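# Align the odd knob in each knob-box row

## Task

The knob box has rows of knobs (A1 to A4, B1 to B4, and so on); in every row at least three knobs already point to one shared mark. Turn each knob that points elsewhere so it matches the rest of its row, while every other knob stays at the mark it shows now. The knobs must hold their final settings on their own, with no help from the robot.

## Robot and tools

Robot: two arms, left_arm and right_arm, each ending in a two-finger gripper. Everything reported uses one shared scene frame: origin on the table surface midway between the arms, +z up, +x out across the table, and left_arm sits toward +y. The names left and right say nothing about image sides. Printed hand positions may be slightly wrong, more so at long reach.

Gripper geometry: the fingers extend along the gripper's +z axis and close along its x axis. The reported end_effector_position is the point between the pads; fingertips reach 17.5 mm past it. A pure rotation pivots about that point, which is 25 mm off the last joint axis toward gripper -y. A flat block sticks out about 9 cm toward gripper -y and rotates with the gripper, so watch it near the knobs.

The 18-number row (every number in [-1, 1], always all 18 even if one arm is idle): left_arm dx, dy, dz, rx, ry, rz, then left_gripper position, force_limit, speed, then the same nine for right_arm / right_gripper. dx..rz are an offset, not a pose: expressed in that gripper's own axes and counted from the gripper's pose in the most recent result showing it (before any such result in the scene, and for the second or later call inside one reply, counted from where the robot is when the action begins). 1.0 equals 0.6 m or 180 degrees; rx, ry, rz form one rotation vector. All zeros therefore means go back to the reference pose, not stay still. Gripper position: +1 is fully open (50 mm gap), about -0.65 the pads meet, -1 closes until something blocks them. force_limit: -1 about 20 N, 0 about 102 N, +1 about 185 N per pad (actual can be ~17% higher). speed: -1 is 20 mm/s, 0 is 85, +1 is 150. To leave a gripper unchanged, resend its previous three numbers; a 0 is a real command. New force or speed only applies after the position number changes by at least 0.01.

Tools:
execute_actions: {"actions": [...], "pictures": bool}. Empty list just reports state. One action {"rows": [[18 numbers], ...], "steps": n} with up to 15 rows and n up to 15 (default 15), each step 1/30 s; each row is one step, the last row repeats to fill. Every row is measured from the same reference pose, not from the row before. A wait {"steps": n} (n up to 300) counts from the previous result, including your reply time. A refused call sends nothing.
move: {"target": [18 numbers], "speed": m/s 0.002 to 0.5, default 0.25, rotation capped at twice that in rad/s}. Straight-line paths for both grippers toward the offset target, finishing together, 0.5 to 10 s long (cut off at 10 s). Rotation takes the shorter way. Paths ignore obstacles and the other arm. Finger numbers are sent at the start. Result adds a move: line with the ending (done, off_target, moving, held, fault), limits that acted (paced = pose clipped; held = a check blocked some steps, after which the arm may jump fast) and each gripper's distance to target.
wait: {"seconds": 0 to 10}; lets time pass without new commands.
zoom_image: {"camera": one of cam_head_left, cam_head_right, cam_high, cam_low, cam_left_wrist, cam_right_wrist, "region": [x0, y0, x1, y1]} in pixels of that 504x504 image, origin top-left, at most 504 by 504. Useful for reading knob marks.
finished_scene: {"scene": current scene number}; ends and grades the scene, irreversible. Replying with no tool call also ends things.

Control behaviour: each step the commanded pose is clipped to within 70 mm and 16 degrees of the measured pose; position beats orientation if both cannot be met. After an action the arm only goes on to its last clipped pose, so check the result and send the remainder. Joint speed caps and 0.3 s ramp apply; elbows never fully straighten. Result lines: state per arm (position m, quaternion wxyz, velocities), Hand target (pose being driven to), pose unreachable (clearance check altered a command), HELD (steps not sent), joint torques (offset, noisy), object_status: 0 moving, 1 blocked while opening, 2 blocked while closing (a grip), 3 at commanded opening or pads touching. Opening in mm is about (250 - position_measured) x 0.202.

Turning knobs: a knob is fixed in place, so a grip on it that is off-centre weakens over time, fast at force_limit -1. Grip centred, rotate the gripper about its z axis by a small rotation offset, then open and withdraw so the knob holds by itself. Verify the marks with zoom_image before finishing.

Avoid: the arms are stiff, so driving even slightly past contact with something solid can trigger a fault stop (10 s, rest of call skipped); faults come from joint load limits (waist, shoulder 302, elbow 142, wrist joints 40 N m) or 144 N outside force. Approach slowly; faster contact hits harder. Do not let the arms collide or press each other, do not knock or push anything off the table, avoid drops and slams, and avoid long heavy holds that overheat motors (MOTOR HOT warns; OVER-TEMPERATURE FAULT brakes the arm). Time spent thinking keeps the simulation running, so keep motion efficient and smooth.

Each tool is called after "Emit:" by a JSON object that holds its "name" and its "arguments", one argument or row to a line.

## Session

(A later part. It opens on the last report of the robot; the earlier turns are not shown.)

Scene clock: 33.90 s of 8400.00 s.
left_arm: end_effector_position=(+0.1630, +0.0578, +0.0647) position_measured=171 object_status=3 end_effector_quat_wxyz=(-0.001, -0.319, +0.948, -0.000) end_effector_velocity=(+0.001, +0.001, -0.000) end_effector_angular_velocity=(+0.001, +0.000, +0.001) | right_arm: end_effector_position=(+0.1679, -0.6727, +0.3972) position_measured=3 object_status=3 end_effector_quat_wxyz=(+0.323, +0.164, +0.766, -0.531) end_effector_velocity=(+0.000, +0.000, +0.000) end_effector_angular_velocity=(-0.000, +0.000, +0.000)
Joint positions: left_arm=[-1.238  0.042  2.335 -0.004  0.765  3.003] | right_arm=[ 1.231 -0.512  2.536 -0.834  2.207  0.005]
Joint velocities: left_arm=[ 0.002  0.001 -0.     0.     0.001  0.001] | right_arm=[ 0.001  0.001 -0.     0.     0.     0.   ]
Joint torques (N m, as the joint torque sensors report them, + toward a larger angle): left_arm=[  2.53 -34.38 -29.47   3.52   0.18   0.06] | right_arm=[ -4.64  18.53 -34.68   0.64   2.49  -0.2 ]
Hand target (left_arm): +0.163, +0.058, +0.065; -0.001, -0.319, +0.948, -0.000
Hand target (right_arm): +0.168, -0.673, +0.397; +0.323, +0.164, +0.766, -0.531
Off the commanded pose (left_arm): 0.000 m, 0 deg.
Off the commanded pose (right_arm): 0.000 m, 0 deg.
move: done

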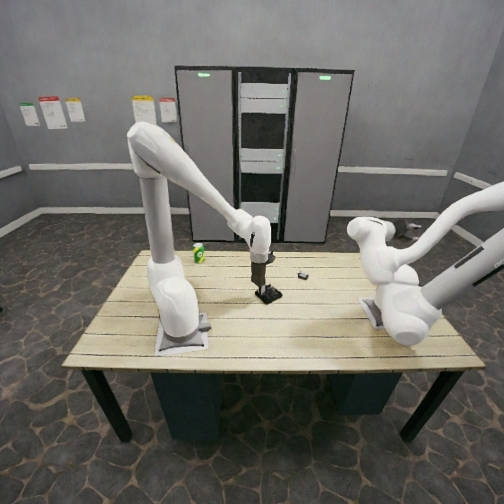

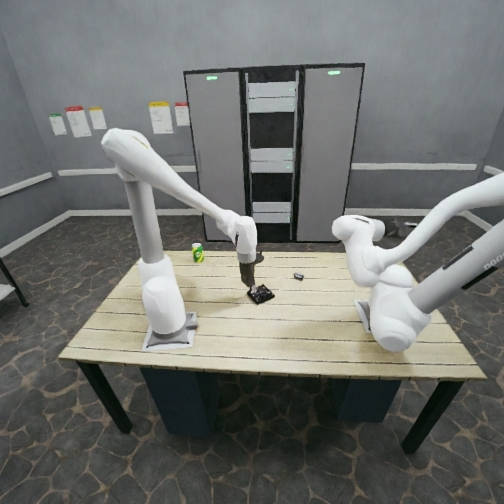

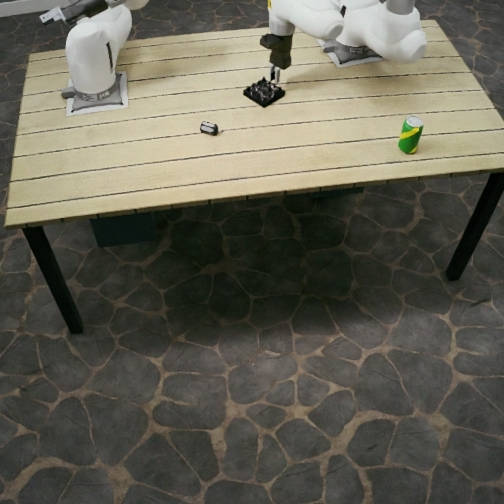

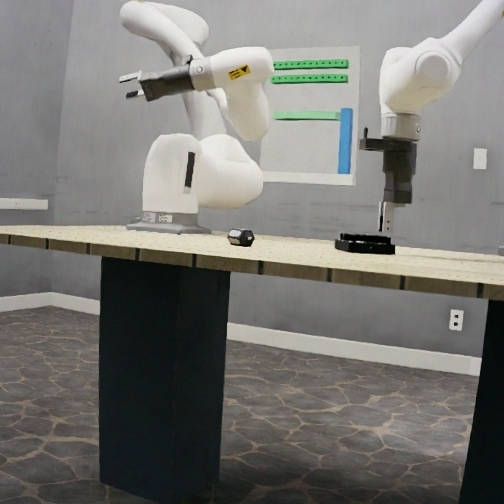

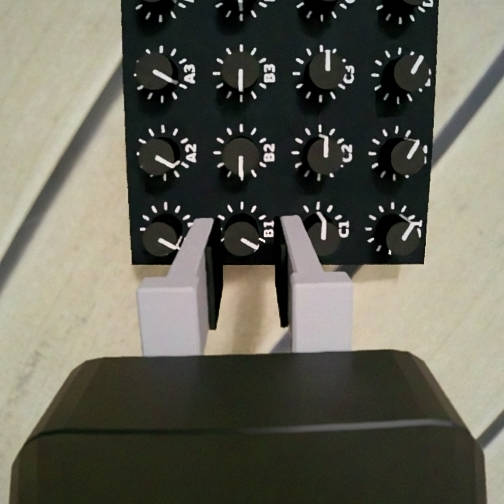

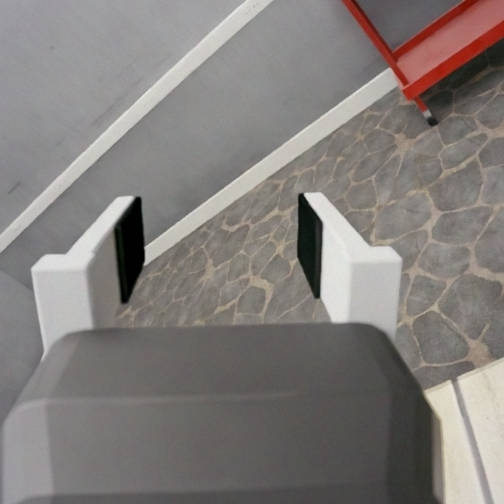

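Needs −2 mm x, −0.7 mm y.

Emit:
{"name": "move", "arguments": {
  "target": [-0.0035,-0.001,0.008,0,0,0,-0.12,-0.8,-0.5,0,0,0,0,0,0,1,0,0],
  "speed": 0.06
}}

Emit:
{"name": "move", "arguments": {
  "target": [0,0,0.0215,0,0,0,-0.12,-0.8,-0.5,0,0,0,0,0,0,1,0,0],
  "speed": 0.06
}}

Emit:
{"name": "move", "arguments": {
  "target": [0,0,0,0,0,0,-1,-0.8,-0.5,0,0,0,0,0,0,1,0,0]
}}

Emit:
{"name": "move", "arguments": {
  "target": [0,0,0,0,0,0.333,-1,-0.8,-0.5,0,0,0,0,0,0,1,0,0],
  "speed": 0.35
}}

Emit:
{"name": "move", "arguments": {
  "target": [0,0,0,0,0,0,-0.2,-0.8,-0.5,0,0,0,0,0,0,1,0,0]
}}

Emit:
{"name": "move", "arguments": {
  "target": [0,0,-0.05,0,0,0,-0.2,-0.8,-0.5,0,0,0,0,0,0,1,0,0],
  "speed": 0.1
}}

Emit:
{"name": "move", "arguments": {
  "target": [-0.03,0.04,-0.2,0,0,-0.2,-0.6,-0.8,-0.5,0,0,0,0,0,0,1,0,0]
}}

Scene clock: 39.50 s of 8400.00 s.
left_arm: end_effector_position=(+0.1650, +0.0586, +0.0599) position_measured=171 object_status=3 end_effector_quat_wxyz=(-0.001, -0.319, +0.948, -0.000) end_effector_velocity=(-0.000, -0.001, +0.000) end_effector_angular_velocity=(-0.001, -0.001, -0.001) | right_arm: end_effector_position=(+0.1679, -0.6727, +0.3972) position_measured=3 object_status=3 end_effector_quat_wxyz=(+0.323, +0.164, +0.766, -0.531) end_effector_velocity=(+0.001, +0.000, -0.000) end_effector_angular_velocity=(+0.003, -0.001, +0.004)
Joint positions: left_arm=[-1.232  0.05   2.338 -0.004  0.753  3.008] | right_arm=[ 1.231 -0.512  2.536 -0.834  2.207  0.005]
Joint velocities: left_arm=[-0.001 -0.001  0.     0.    -0.001  0.   ] | right_arm=[ 0.003 -0.002 -0.    -0.001 -0.002  0.   ]
Joint torques (N m, as the joint torque sensors report them, + toward a larger angle): left_arm=[  2.39 -31.67 -28.86   3.78   0.06   0.19] | right_arm=[ -2.3   19.89 -34.14   0.59   2.92  -0.3 ]
Hand target (left_arm): +0.165, +0.059, +0.060; -0.001, -0.319, +0.948, -0.000
Hand target (right_arm): +0.168, -0.673, +0.397; +0.323, +0.164, +0.766, -0.531
Off the commanded pose (left_arm): 0.000 m, 0 deg.
Off the commanded pose (right_arm): 0.000 m, 0 deg.
After step 90, 1.90 s passed at rest.
move: done

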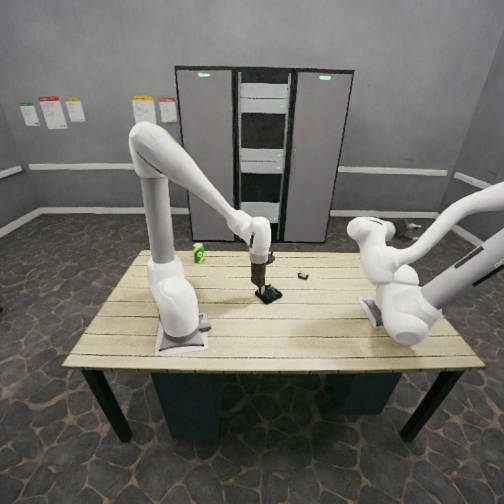

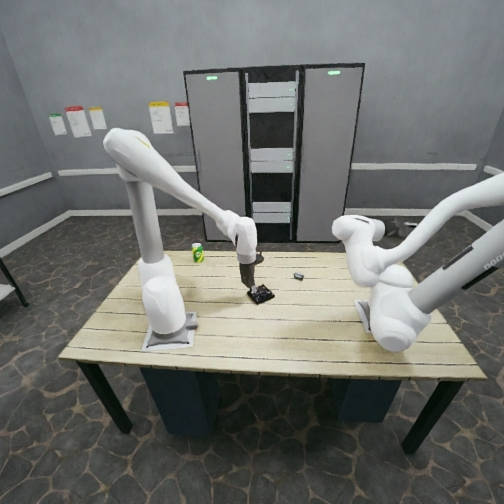

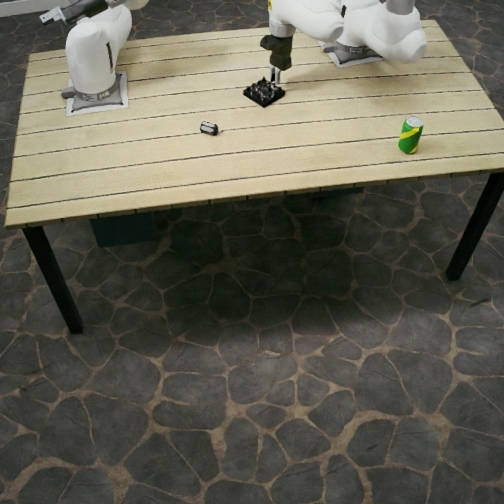

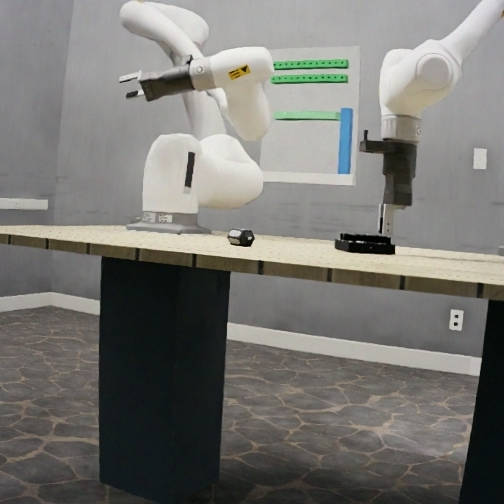

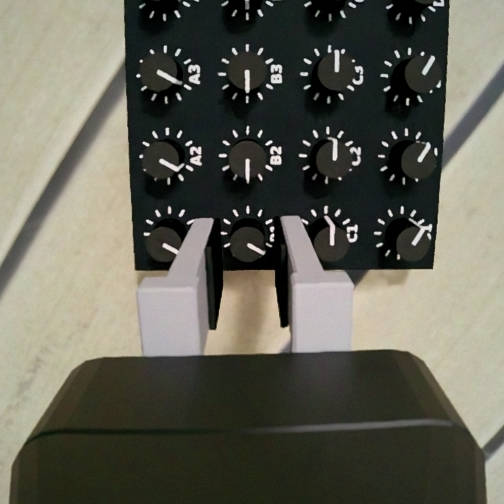

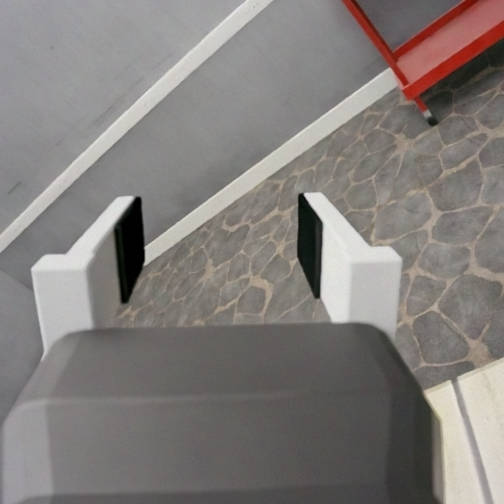

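Scene clock: 40.20 s of 8400.00 s.
left_arm: end_effector_position=(+0.1650, +0.0586, +0.0470) position_measured=171 object_status=3 end_effector_quat_wxyz=(-0.001, -0.319, +0.948, -0.000) end_effector_velocity=(+0.000, +0.000, +0.000) end_effector_angular_velocity=(-0.000, -0.000, +0.001) | right_arm: end_effector_position=(+0.1679, -0.6727, +0.3972) position_measured=3 object_status=3 end_effector_quat_wxyz=(+0.323, +0.164, +0.766, -0.531) end_effector_velocity=(-0.000, -0.000, -0.000) end_effector_angular_velocity=(+0.002, -0.000, -0.001)
Joint positions: left_arm=[-1.233  0.072  2.349 -0.004  0.721  3.008] | right_arm=[ 1.231 -0.512  2.536 -0.834  2.207  0.005]
Joint velocities: left_arm=[ 0.001 -0.     0.    -0.    -0.    -0.   ] | right_arm=[-0.002 -0.001 -0.     0.    -0.001  0.   ]
Joint torques (N m, as the joint torque sensors report them, + toward a larger angle): left_arm=[  2.06 -33.98 -28.     3.38   0.22   0.19] | right_arm=[ -0.9   18.94 -34.64   0.54   2.61  -0.23]
Hand target (left_arm): +0.165, +0.059, +0.047; -0.001, -0.319, +0.948, -0.000
Hand target (right_arm): +0.168, -0.673, +0.397; +0.323, +0.164, +0.766, -0.531
Off the commanded pose (left_arm): 0.000 m, 0 deg.
Off the commanded pose (right_arm): 0.000 m, 0 deg.
move: done

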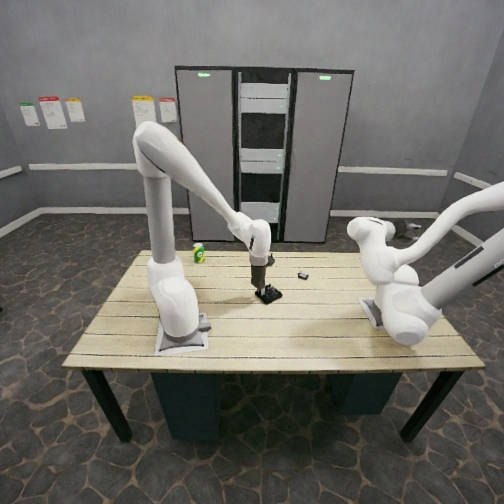

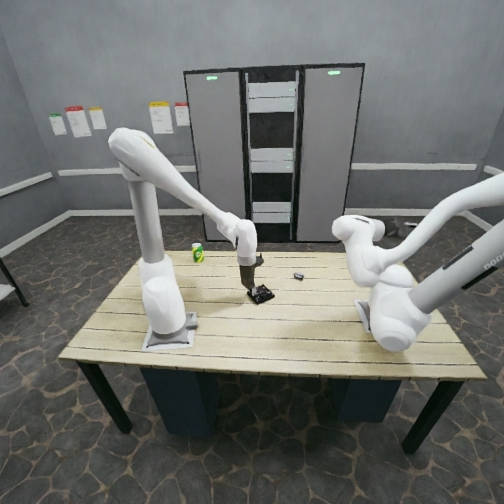

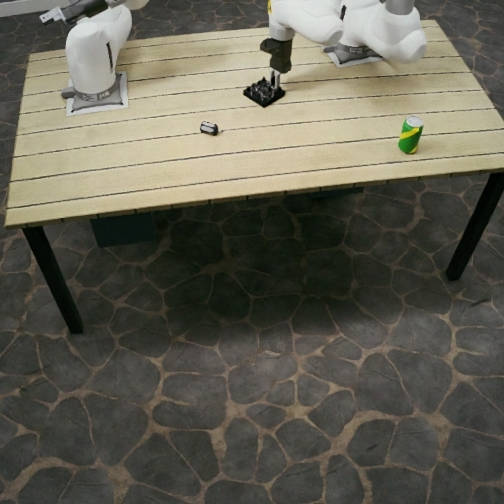

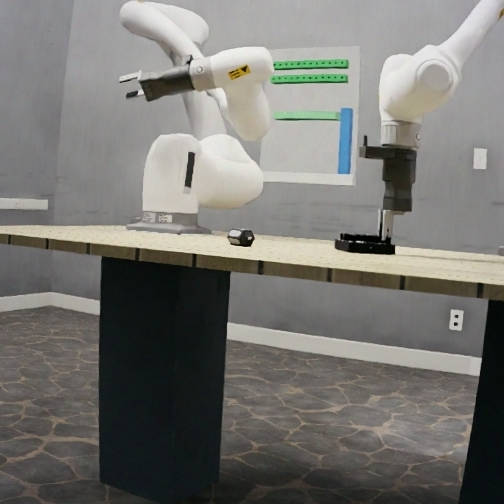

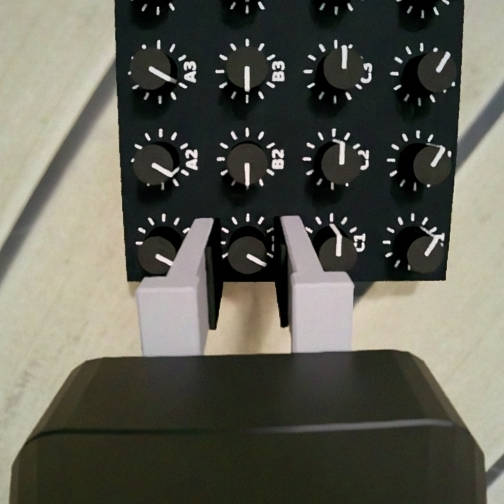

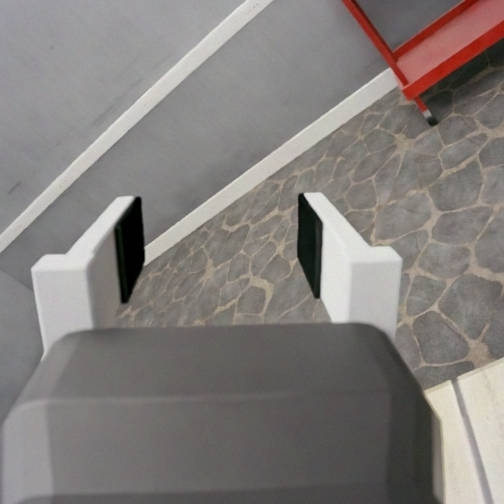

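Scene clock: 40.70 s of 8400.00 s.
left_arm: end_effector_position=(+0.1650, +0.0586, +0.0470) position_measured=200 object_status=2 end_effector_quat_wxyz=(-0.001, -0.319, +0.948, -0.000) end_effector_velocity=(-0.000, -0.000, +0.000) end_effector_angular_velocity=(+0.000, -0.001, -0.001) | right_arm: end_effector_position=(+0.1679, -0.6727, +0.3972) position_measured=3 object_status=3 end_effector_quat_wxyz=(+0.323, +0.164, +0.766, -0.531) end_effector_velocity=(-0.000, +0.000, +0.000) end_effector_angular_velocity=(-0.001, -0.000, -0.001)
Joint positions: left_arm=[-1.233  0.072  2.349 -0.004  0.721  3.008] | right_arm=[ 1.231 -0.512  2.536 -0.834  2.207  0.005]
Joint velocities: left_arm=[-0.001 -0.    -0.     0.001  0.    -0.   ] | right_arm=[-0.001  0.001 -0.    -0.     0.    -0.   ]
Joint torques (N m, as the joint torque sensors report them, + toward a larger angle): left_arm=[  2.94 -35.91 -28.52   3.51   0.03   0.4 ] | right_arm=[ -3.75  19.96 -33.8    0.57   2.56   0.  ]
Hand target (left_arm): +0.165, +0.059, +0.047; -0.001, -0.319, +0.948, -0.000
Hand target (right_arm): +0.168, -0.673, +0.397; +0.323, +0.164, +0.766, -0.531
Off the commanded pose (left_arm): 0.000 m, 0 deg.
Off the commanded pose (right_arm): 0.000 m, 0 deg.
move: done

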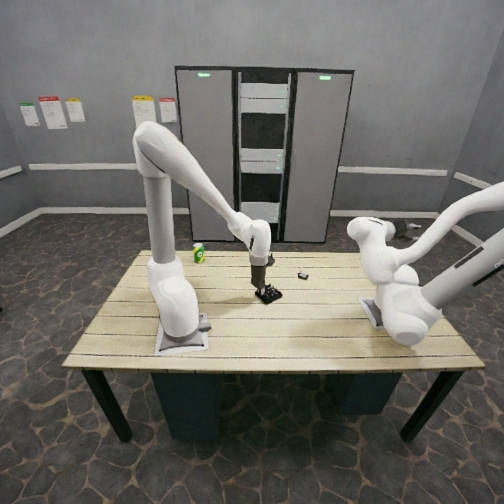

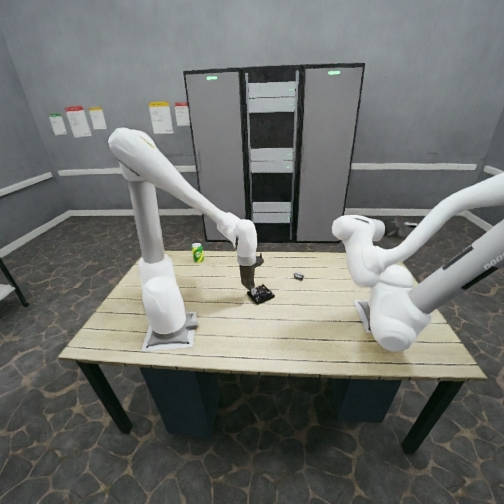

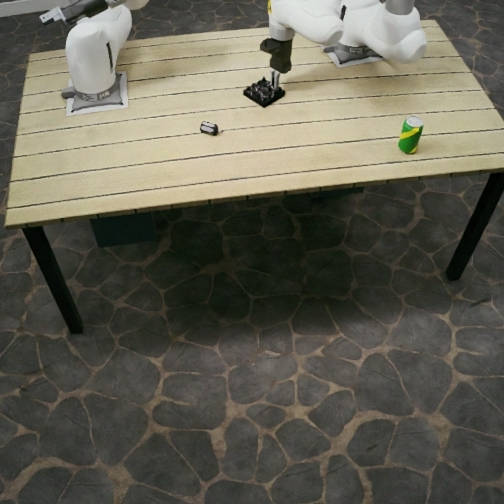

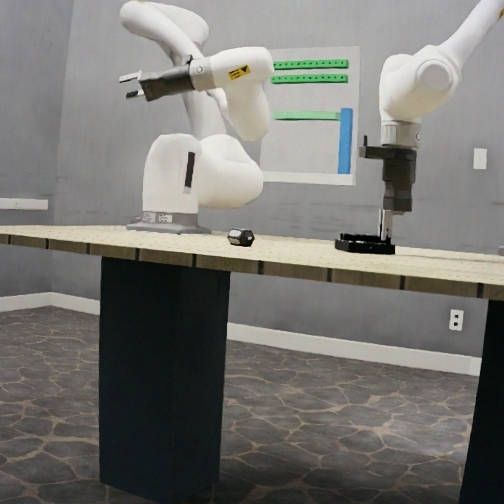

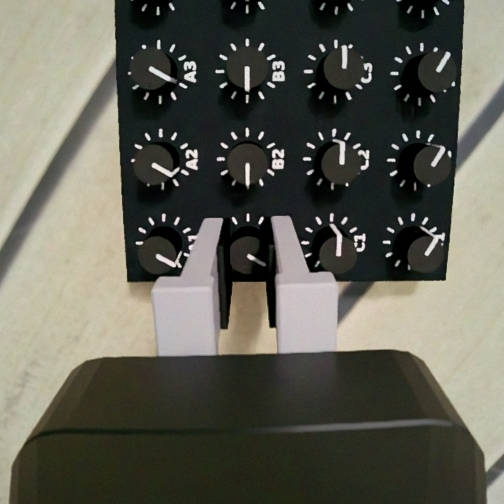

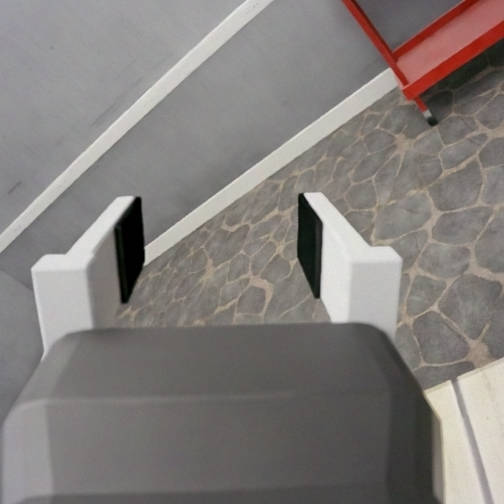

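Scene clock: 42.63 s of 8400.00 s.
left_arm: end_effector_position=(+0.1649, +0.0586, +0.0470) position_measured=200 object_status=2 end_effector_quat_wxyz=(-0.001, +0.197, +0.980, -0.001) end_effector_velocity=(+0.001, -0.000, +0.000) end_effector_angular_velocity=(-0.002, -0.001, +0.001) | right_arm: end_effector_position=(+0.1679, -0.6727, +0.3972) position_measured=3 object_status=3 end_effector_quat_wxyz=(+0.323, +0.164, +0.766, -0.531) end_effector_velocity=(+0.000, +0.000, -0.000) end_effector_angular_velocity=(+0.000, +0.001, -0.001)
Joint positions: left_arm=[-1.178  0.089  2.329 -0.005  0.724  4.109] | right_arm=[ 1.231 -0.512  2.536 -0.834  2.207  0.005]
Joint velocities: left_arm=[ 0.002 -0.    -0.001 -0.001 -0.002  0.001] | right_arm=[-0.001  0.001 -0.     0.001 -0.001  0.   ]
Joint torques (N m, as the joint torque sensors report them, + toward a larger angle): left_arm=[  2.9  -38.24 -27.91   3.41   0.19   0.14] | right_arm=[ -3.32  18.87 -34.9    0.75   2.51  -0.48]
Hand target (left_arm): +0.165, +0.059, +0.047; -0.001, +0.197, +0.980, -0.001
Hand target (right_arm): +0.168, -0.673, +0.397; +0.323, +0.164, +0.766, -0.531
Off the commanded pose (left_arm): 0.000 m, 0 deg.
Off the commanded pose (right_arm): 0.000 m, 0 deg.
move: done

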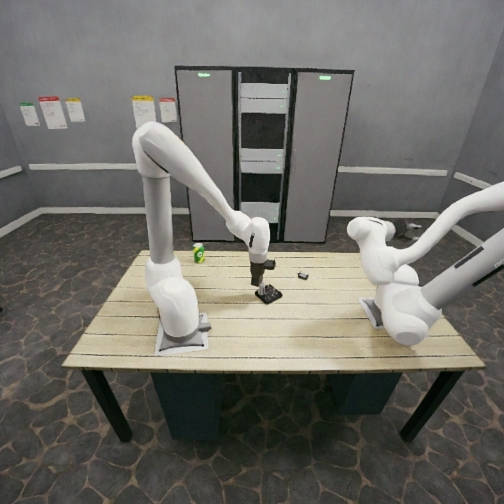

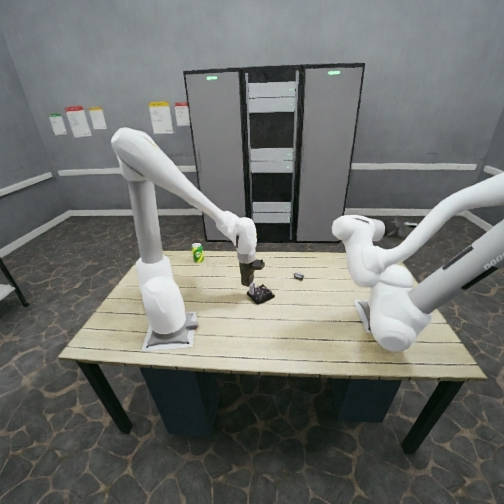

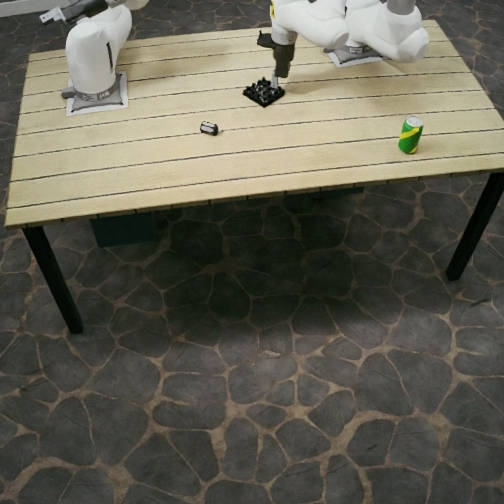

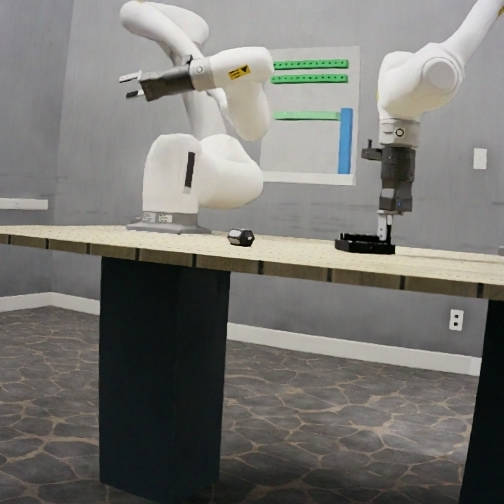

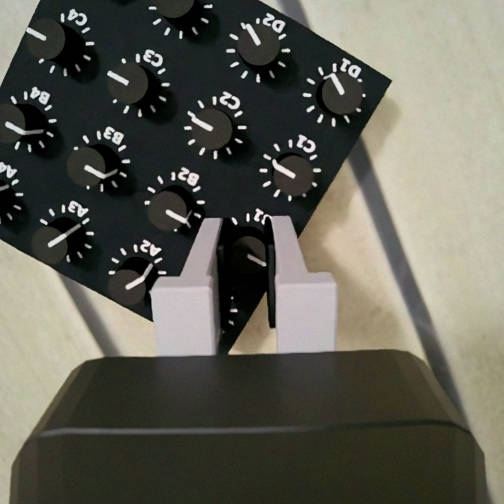

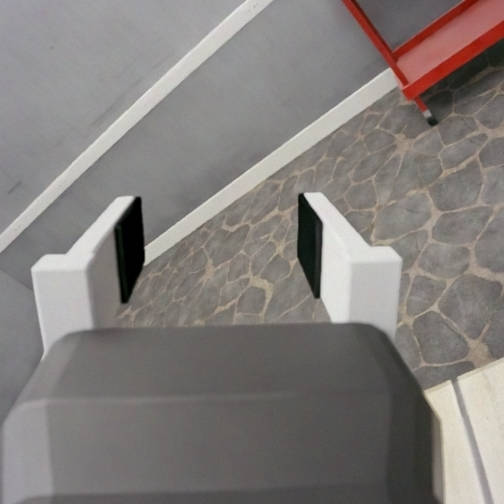

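Scene clock: 43.13 s of 8400.00 s.
left_arm: end_effector_position=(+0.1649, +0.0586, +0.0470) position_measured=182 object_status=3 end_effector_quat_wxyz=(-0.001, +0.197, +0.980, -0.001) end_effector_velocity=(+0.000, -0.000, +0.000) end_effector_angular_velocity=(-0.001, -0.001, +0.000) | right_arm: end_effector_position=(+0.1679, -0.6727, +0.3972) position_measured=3 object_status=3 end_effector_quat_wxyz=(+0.323, +0.164, +0.766, -0.531) end_effector_velocity=(-0.000, -0.000, -0.000) end_effector_angular_velocity=(+0.001, -0.000, +0.000)
Joint positions: left_arm=[-1.178  0.089  2.329 -0.005  0.724  4.109] | right_arm=[ 1.231 -0.512  2.536 -0.834  2.207  0.005]
Joint velocities: left_arm=[ 0.     0.    -0.001  0.    -0.001 -0.   ] | right_arm=[ 0.    -0.001 -0.     0.     0.     0.   ]
Joint torques (N m, as the joint torque sensors report them, + toward a larger angle): left_arm=[  3.36 -35.72 -28.87   3.35   0.14   0.21] | right_arm=[ -1.27  18.83 -34.23   0.81   2.55  -0.26]
Hand target (left_arm): +0.165, +0.059, +0.047; -0.001, +0.197, +0.980, -0.001
Hand target (right_arm): +0.168, -0.673, +0.397; +0.323, +0.164, +0.766, -0.531
Off the commanded pose (left_arm): 0.000 m, 0 deg.
Off the commanded pose (right_arm): 0.000 m, 0 deg.
move: done

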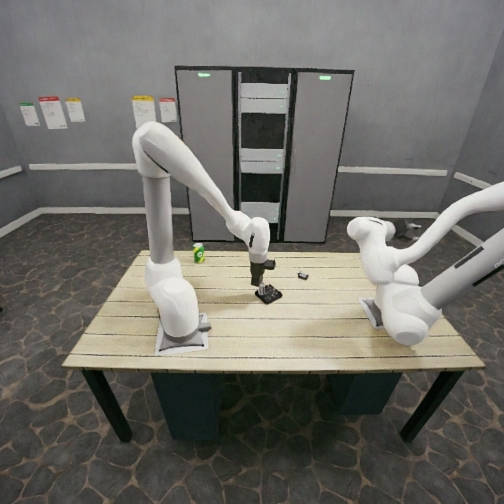

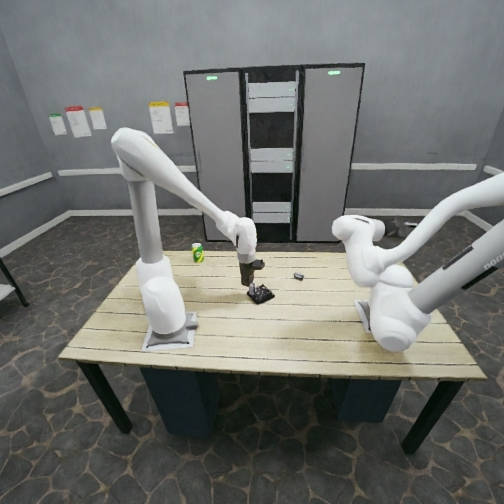

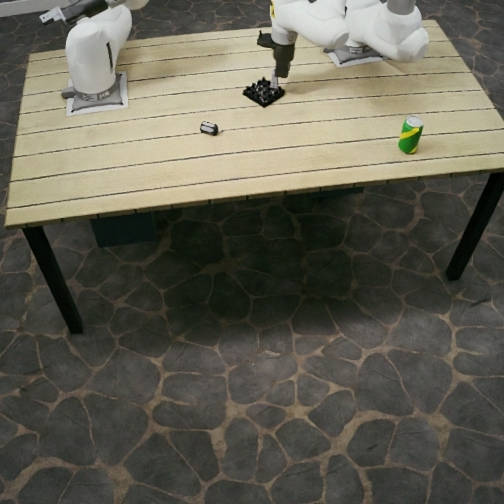

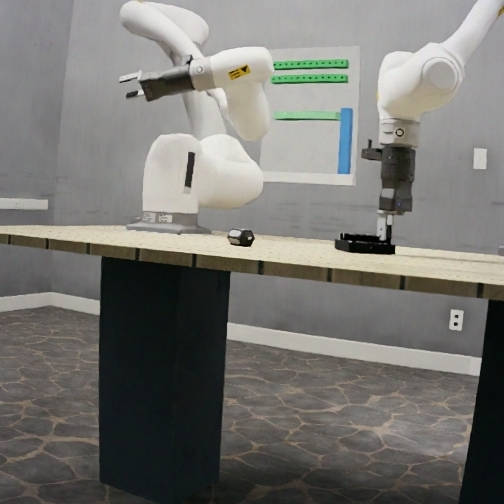

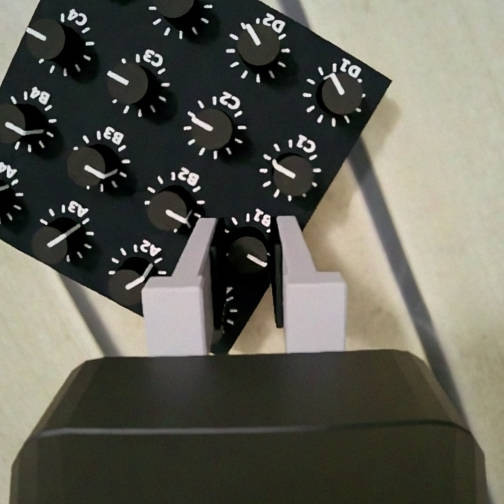

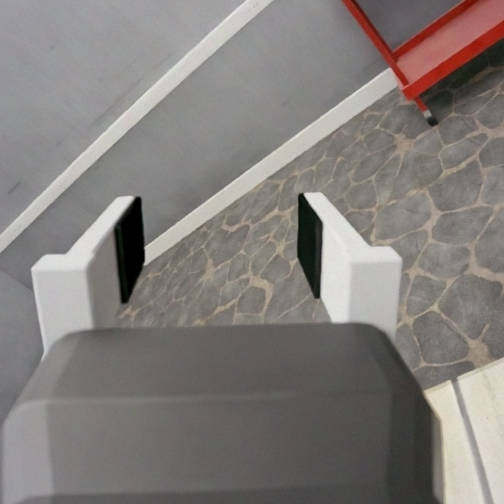

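Scene clock: 43.87 s of 8400.00 s.
left_arm: end_effector_position=(+0.1650, +0.0587, +0.0769) position_measured=182 object_status=3 end_effector_quat_wxyz=(-0.001, +0.197, +0.980, -0.001) end_effector_velocity=(+0.000, -0.001, +0.001) end_effector_angular_velocity=(-0.001, -0.000, +0.001) | right_arm: end_effector_position=(+0.1679, -0.6727, +0.3972) position_measured=3 object_status=3 end_effector_quat_wxyz=(+0.323, +0.164, +0.766, -0.531) end_effector_velocity=(+0.000, -0.000, -0.000) end_effector_angular_velocity=(+0.000, -0.000, +0.001)
Joint positions: left_arm=[-1.178  0.042  2.304 -0.004  0.796  4.109] | right_arm=[ 1.231 -0.512  2.536 -0.834  2.207  0.005]
Joint velocities: left_arm=[-0.001 -0.    -0.001 -0.001 -0.    -0.001] | right_arm=[ 0.001 -0.001  0.    -0.     0.     0.   ]
Joint torques (N m, as the joint torque sensors report them, + toward a larger angle): left_arm=[  1.6  -35.54 -30.42   3.72   0.46   0.53] | right_arm=[ -1.07  18.95 -35.52   0.44   2.92  -0.38]
Hand target (left_arm): +0.165, +0.059, +0.077; -0.001, +0.197, +0.980, -0.001
Hand target (right_arm): +0.168, -0.673, +0.397; +0.323, +0.164, +0.766, -0.531
Off the commanded pose (left_arm): 0.000 m, 0 deg.
Off the commanded pose (right_arm): 0.000 m, 0 deg.
move: done

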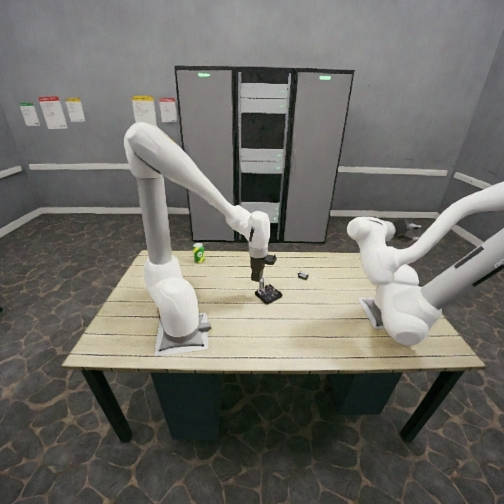

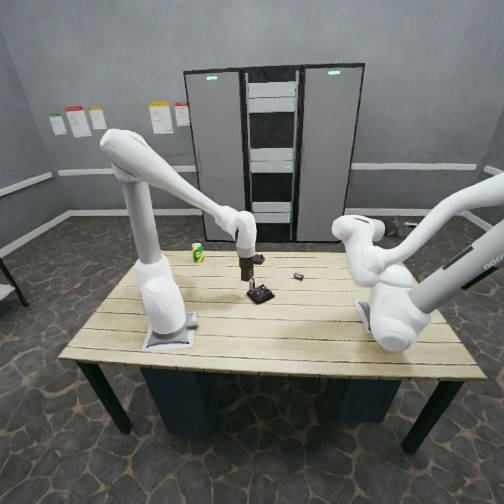

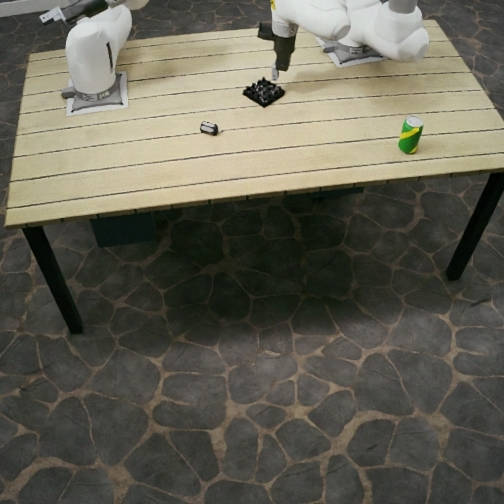

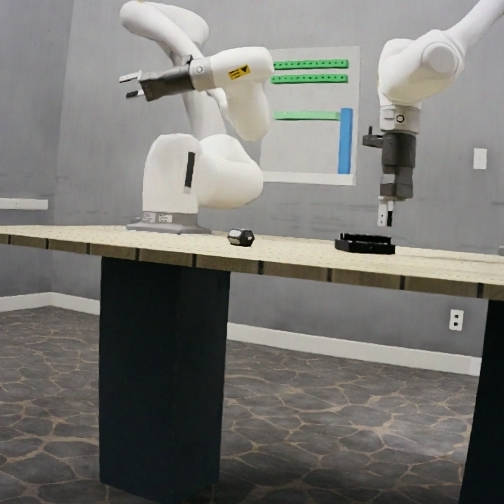

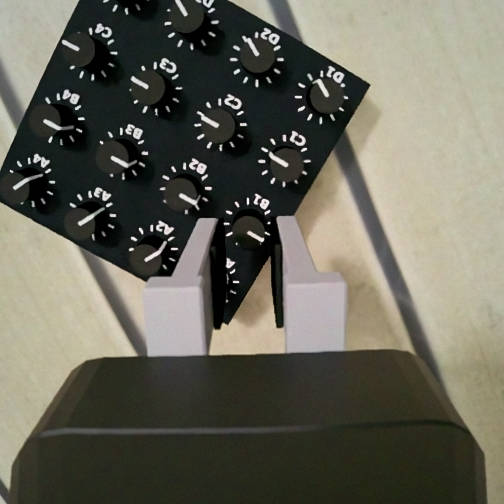

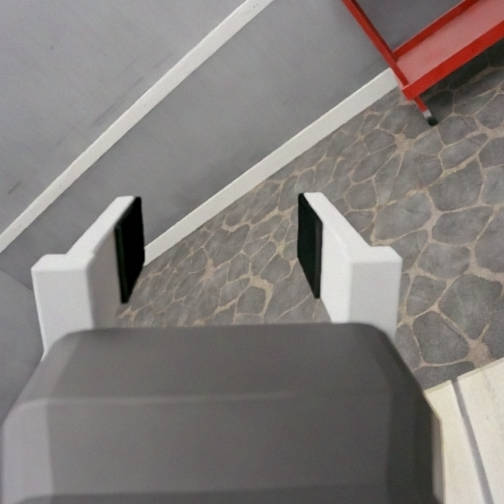

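Scene clock: 45.47 s of 8400.00 s.
left_arm: end_effector_position=(+0.1913, +0.0743, +0.1966) position_measured=242 object_status=3 end_effector_quat_wxyz=(-0.001, -0.116, +0.993, -0.000) end_effector_velocity=(-0.000, -0.001, +0.000) end_effector_angular_velocity=(-0.001, -0.000, +0.000) | right_arm: end_effector_position=(+0.1679, -0.6727, +0.3972) position_measured=3 object_status=3 end_effector_quat_wxyz=(+0.323, +0.164, +0.766, -0.531) end_effector_velocity=(+0.000, +0.000, +0.000) end_effector_angular_velocity=(-0.000, -0.000, +0.000)
Joint positions: left_arm=[-1.134 -0.116  2.186 -0.003  1.072  3.522] | right_arm=[ 1.231 -0.512  2.536 -0.834  2.207  0.005]
Joint velocities: left_arm=[-0.001  0.    -0.001 -0.    -0.    -0.001] | right_arm=[-0.     0.    -0.    -0.001 -0.     0.   ]
Joint torques (N m, as the joint torque sensors report them, + toward a larger angle): left_arm=[  3.05 -25.69 -38.12   4.55   0.     0.37] | right_arm=[ -1.5   19.33 -34.51   0.82   2.79  -0.24]
Hand target (left_arm): +0.191, +0.074, +0.197; -0.001, -0.116, +0.993, -0.000
Hand target (right_arm): +0.168, -0.673, +0.397; +0.323, +0.164, +0.766, -0.531
Off the commanded pose (left_arm): 0.000 m, 0 deg.
Off the commanded pose (right_arm): 0.000 m, 0 deg.
move: done

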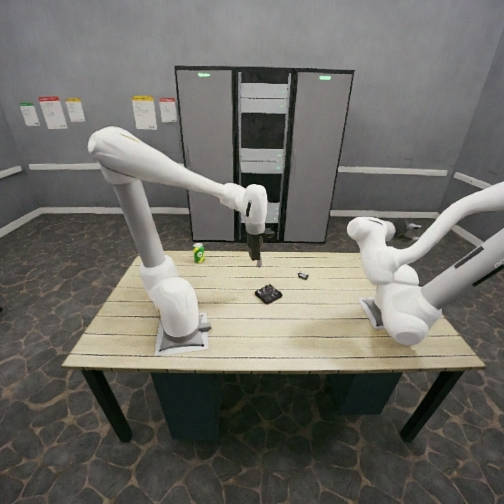

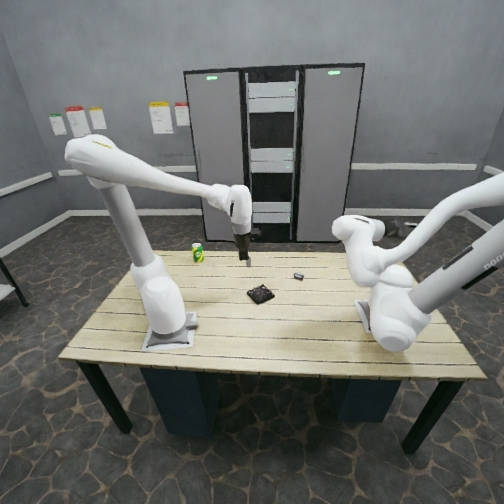

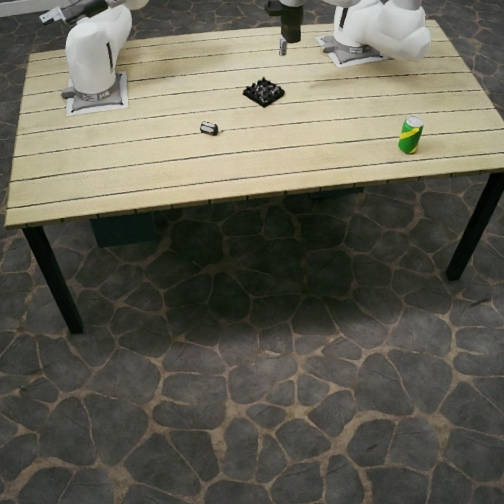

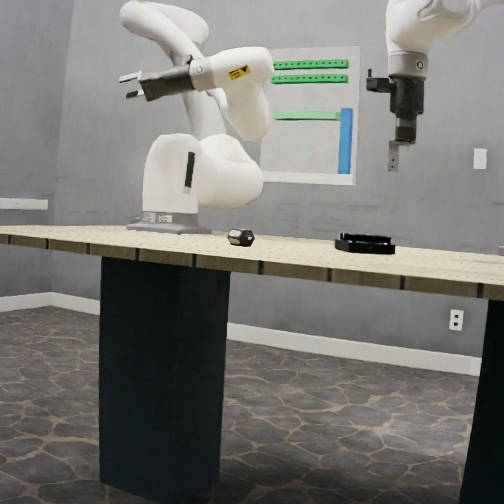

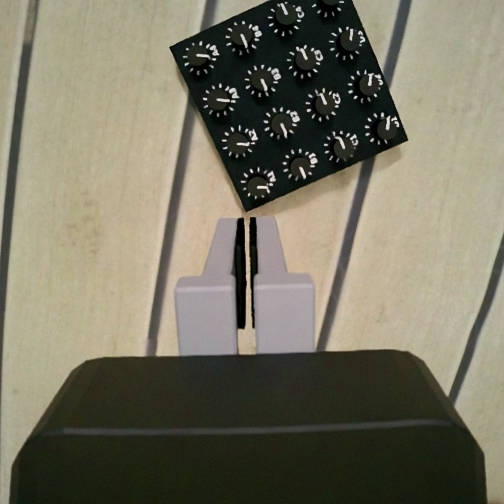

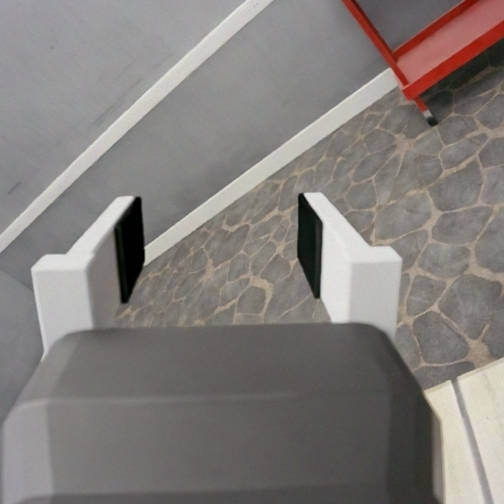

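Emit:
{"name": "finished_scene", "arguments": {
  "scene": 2
}}

The scene is finished: the task was done.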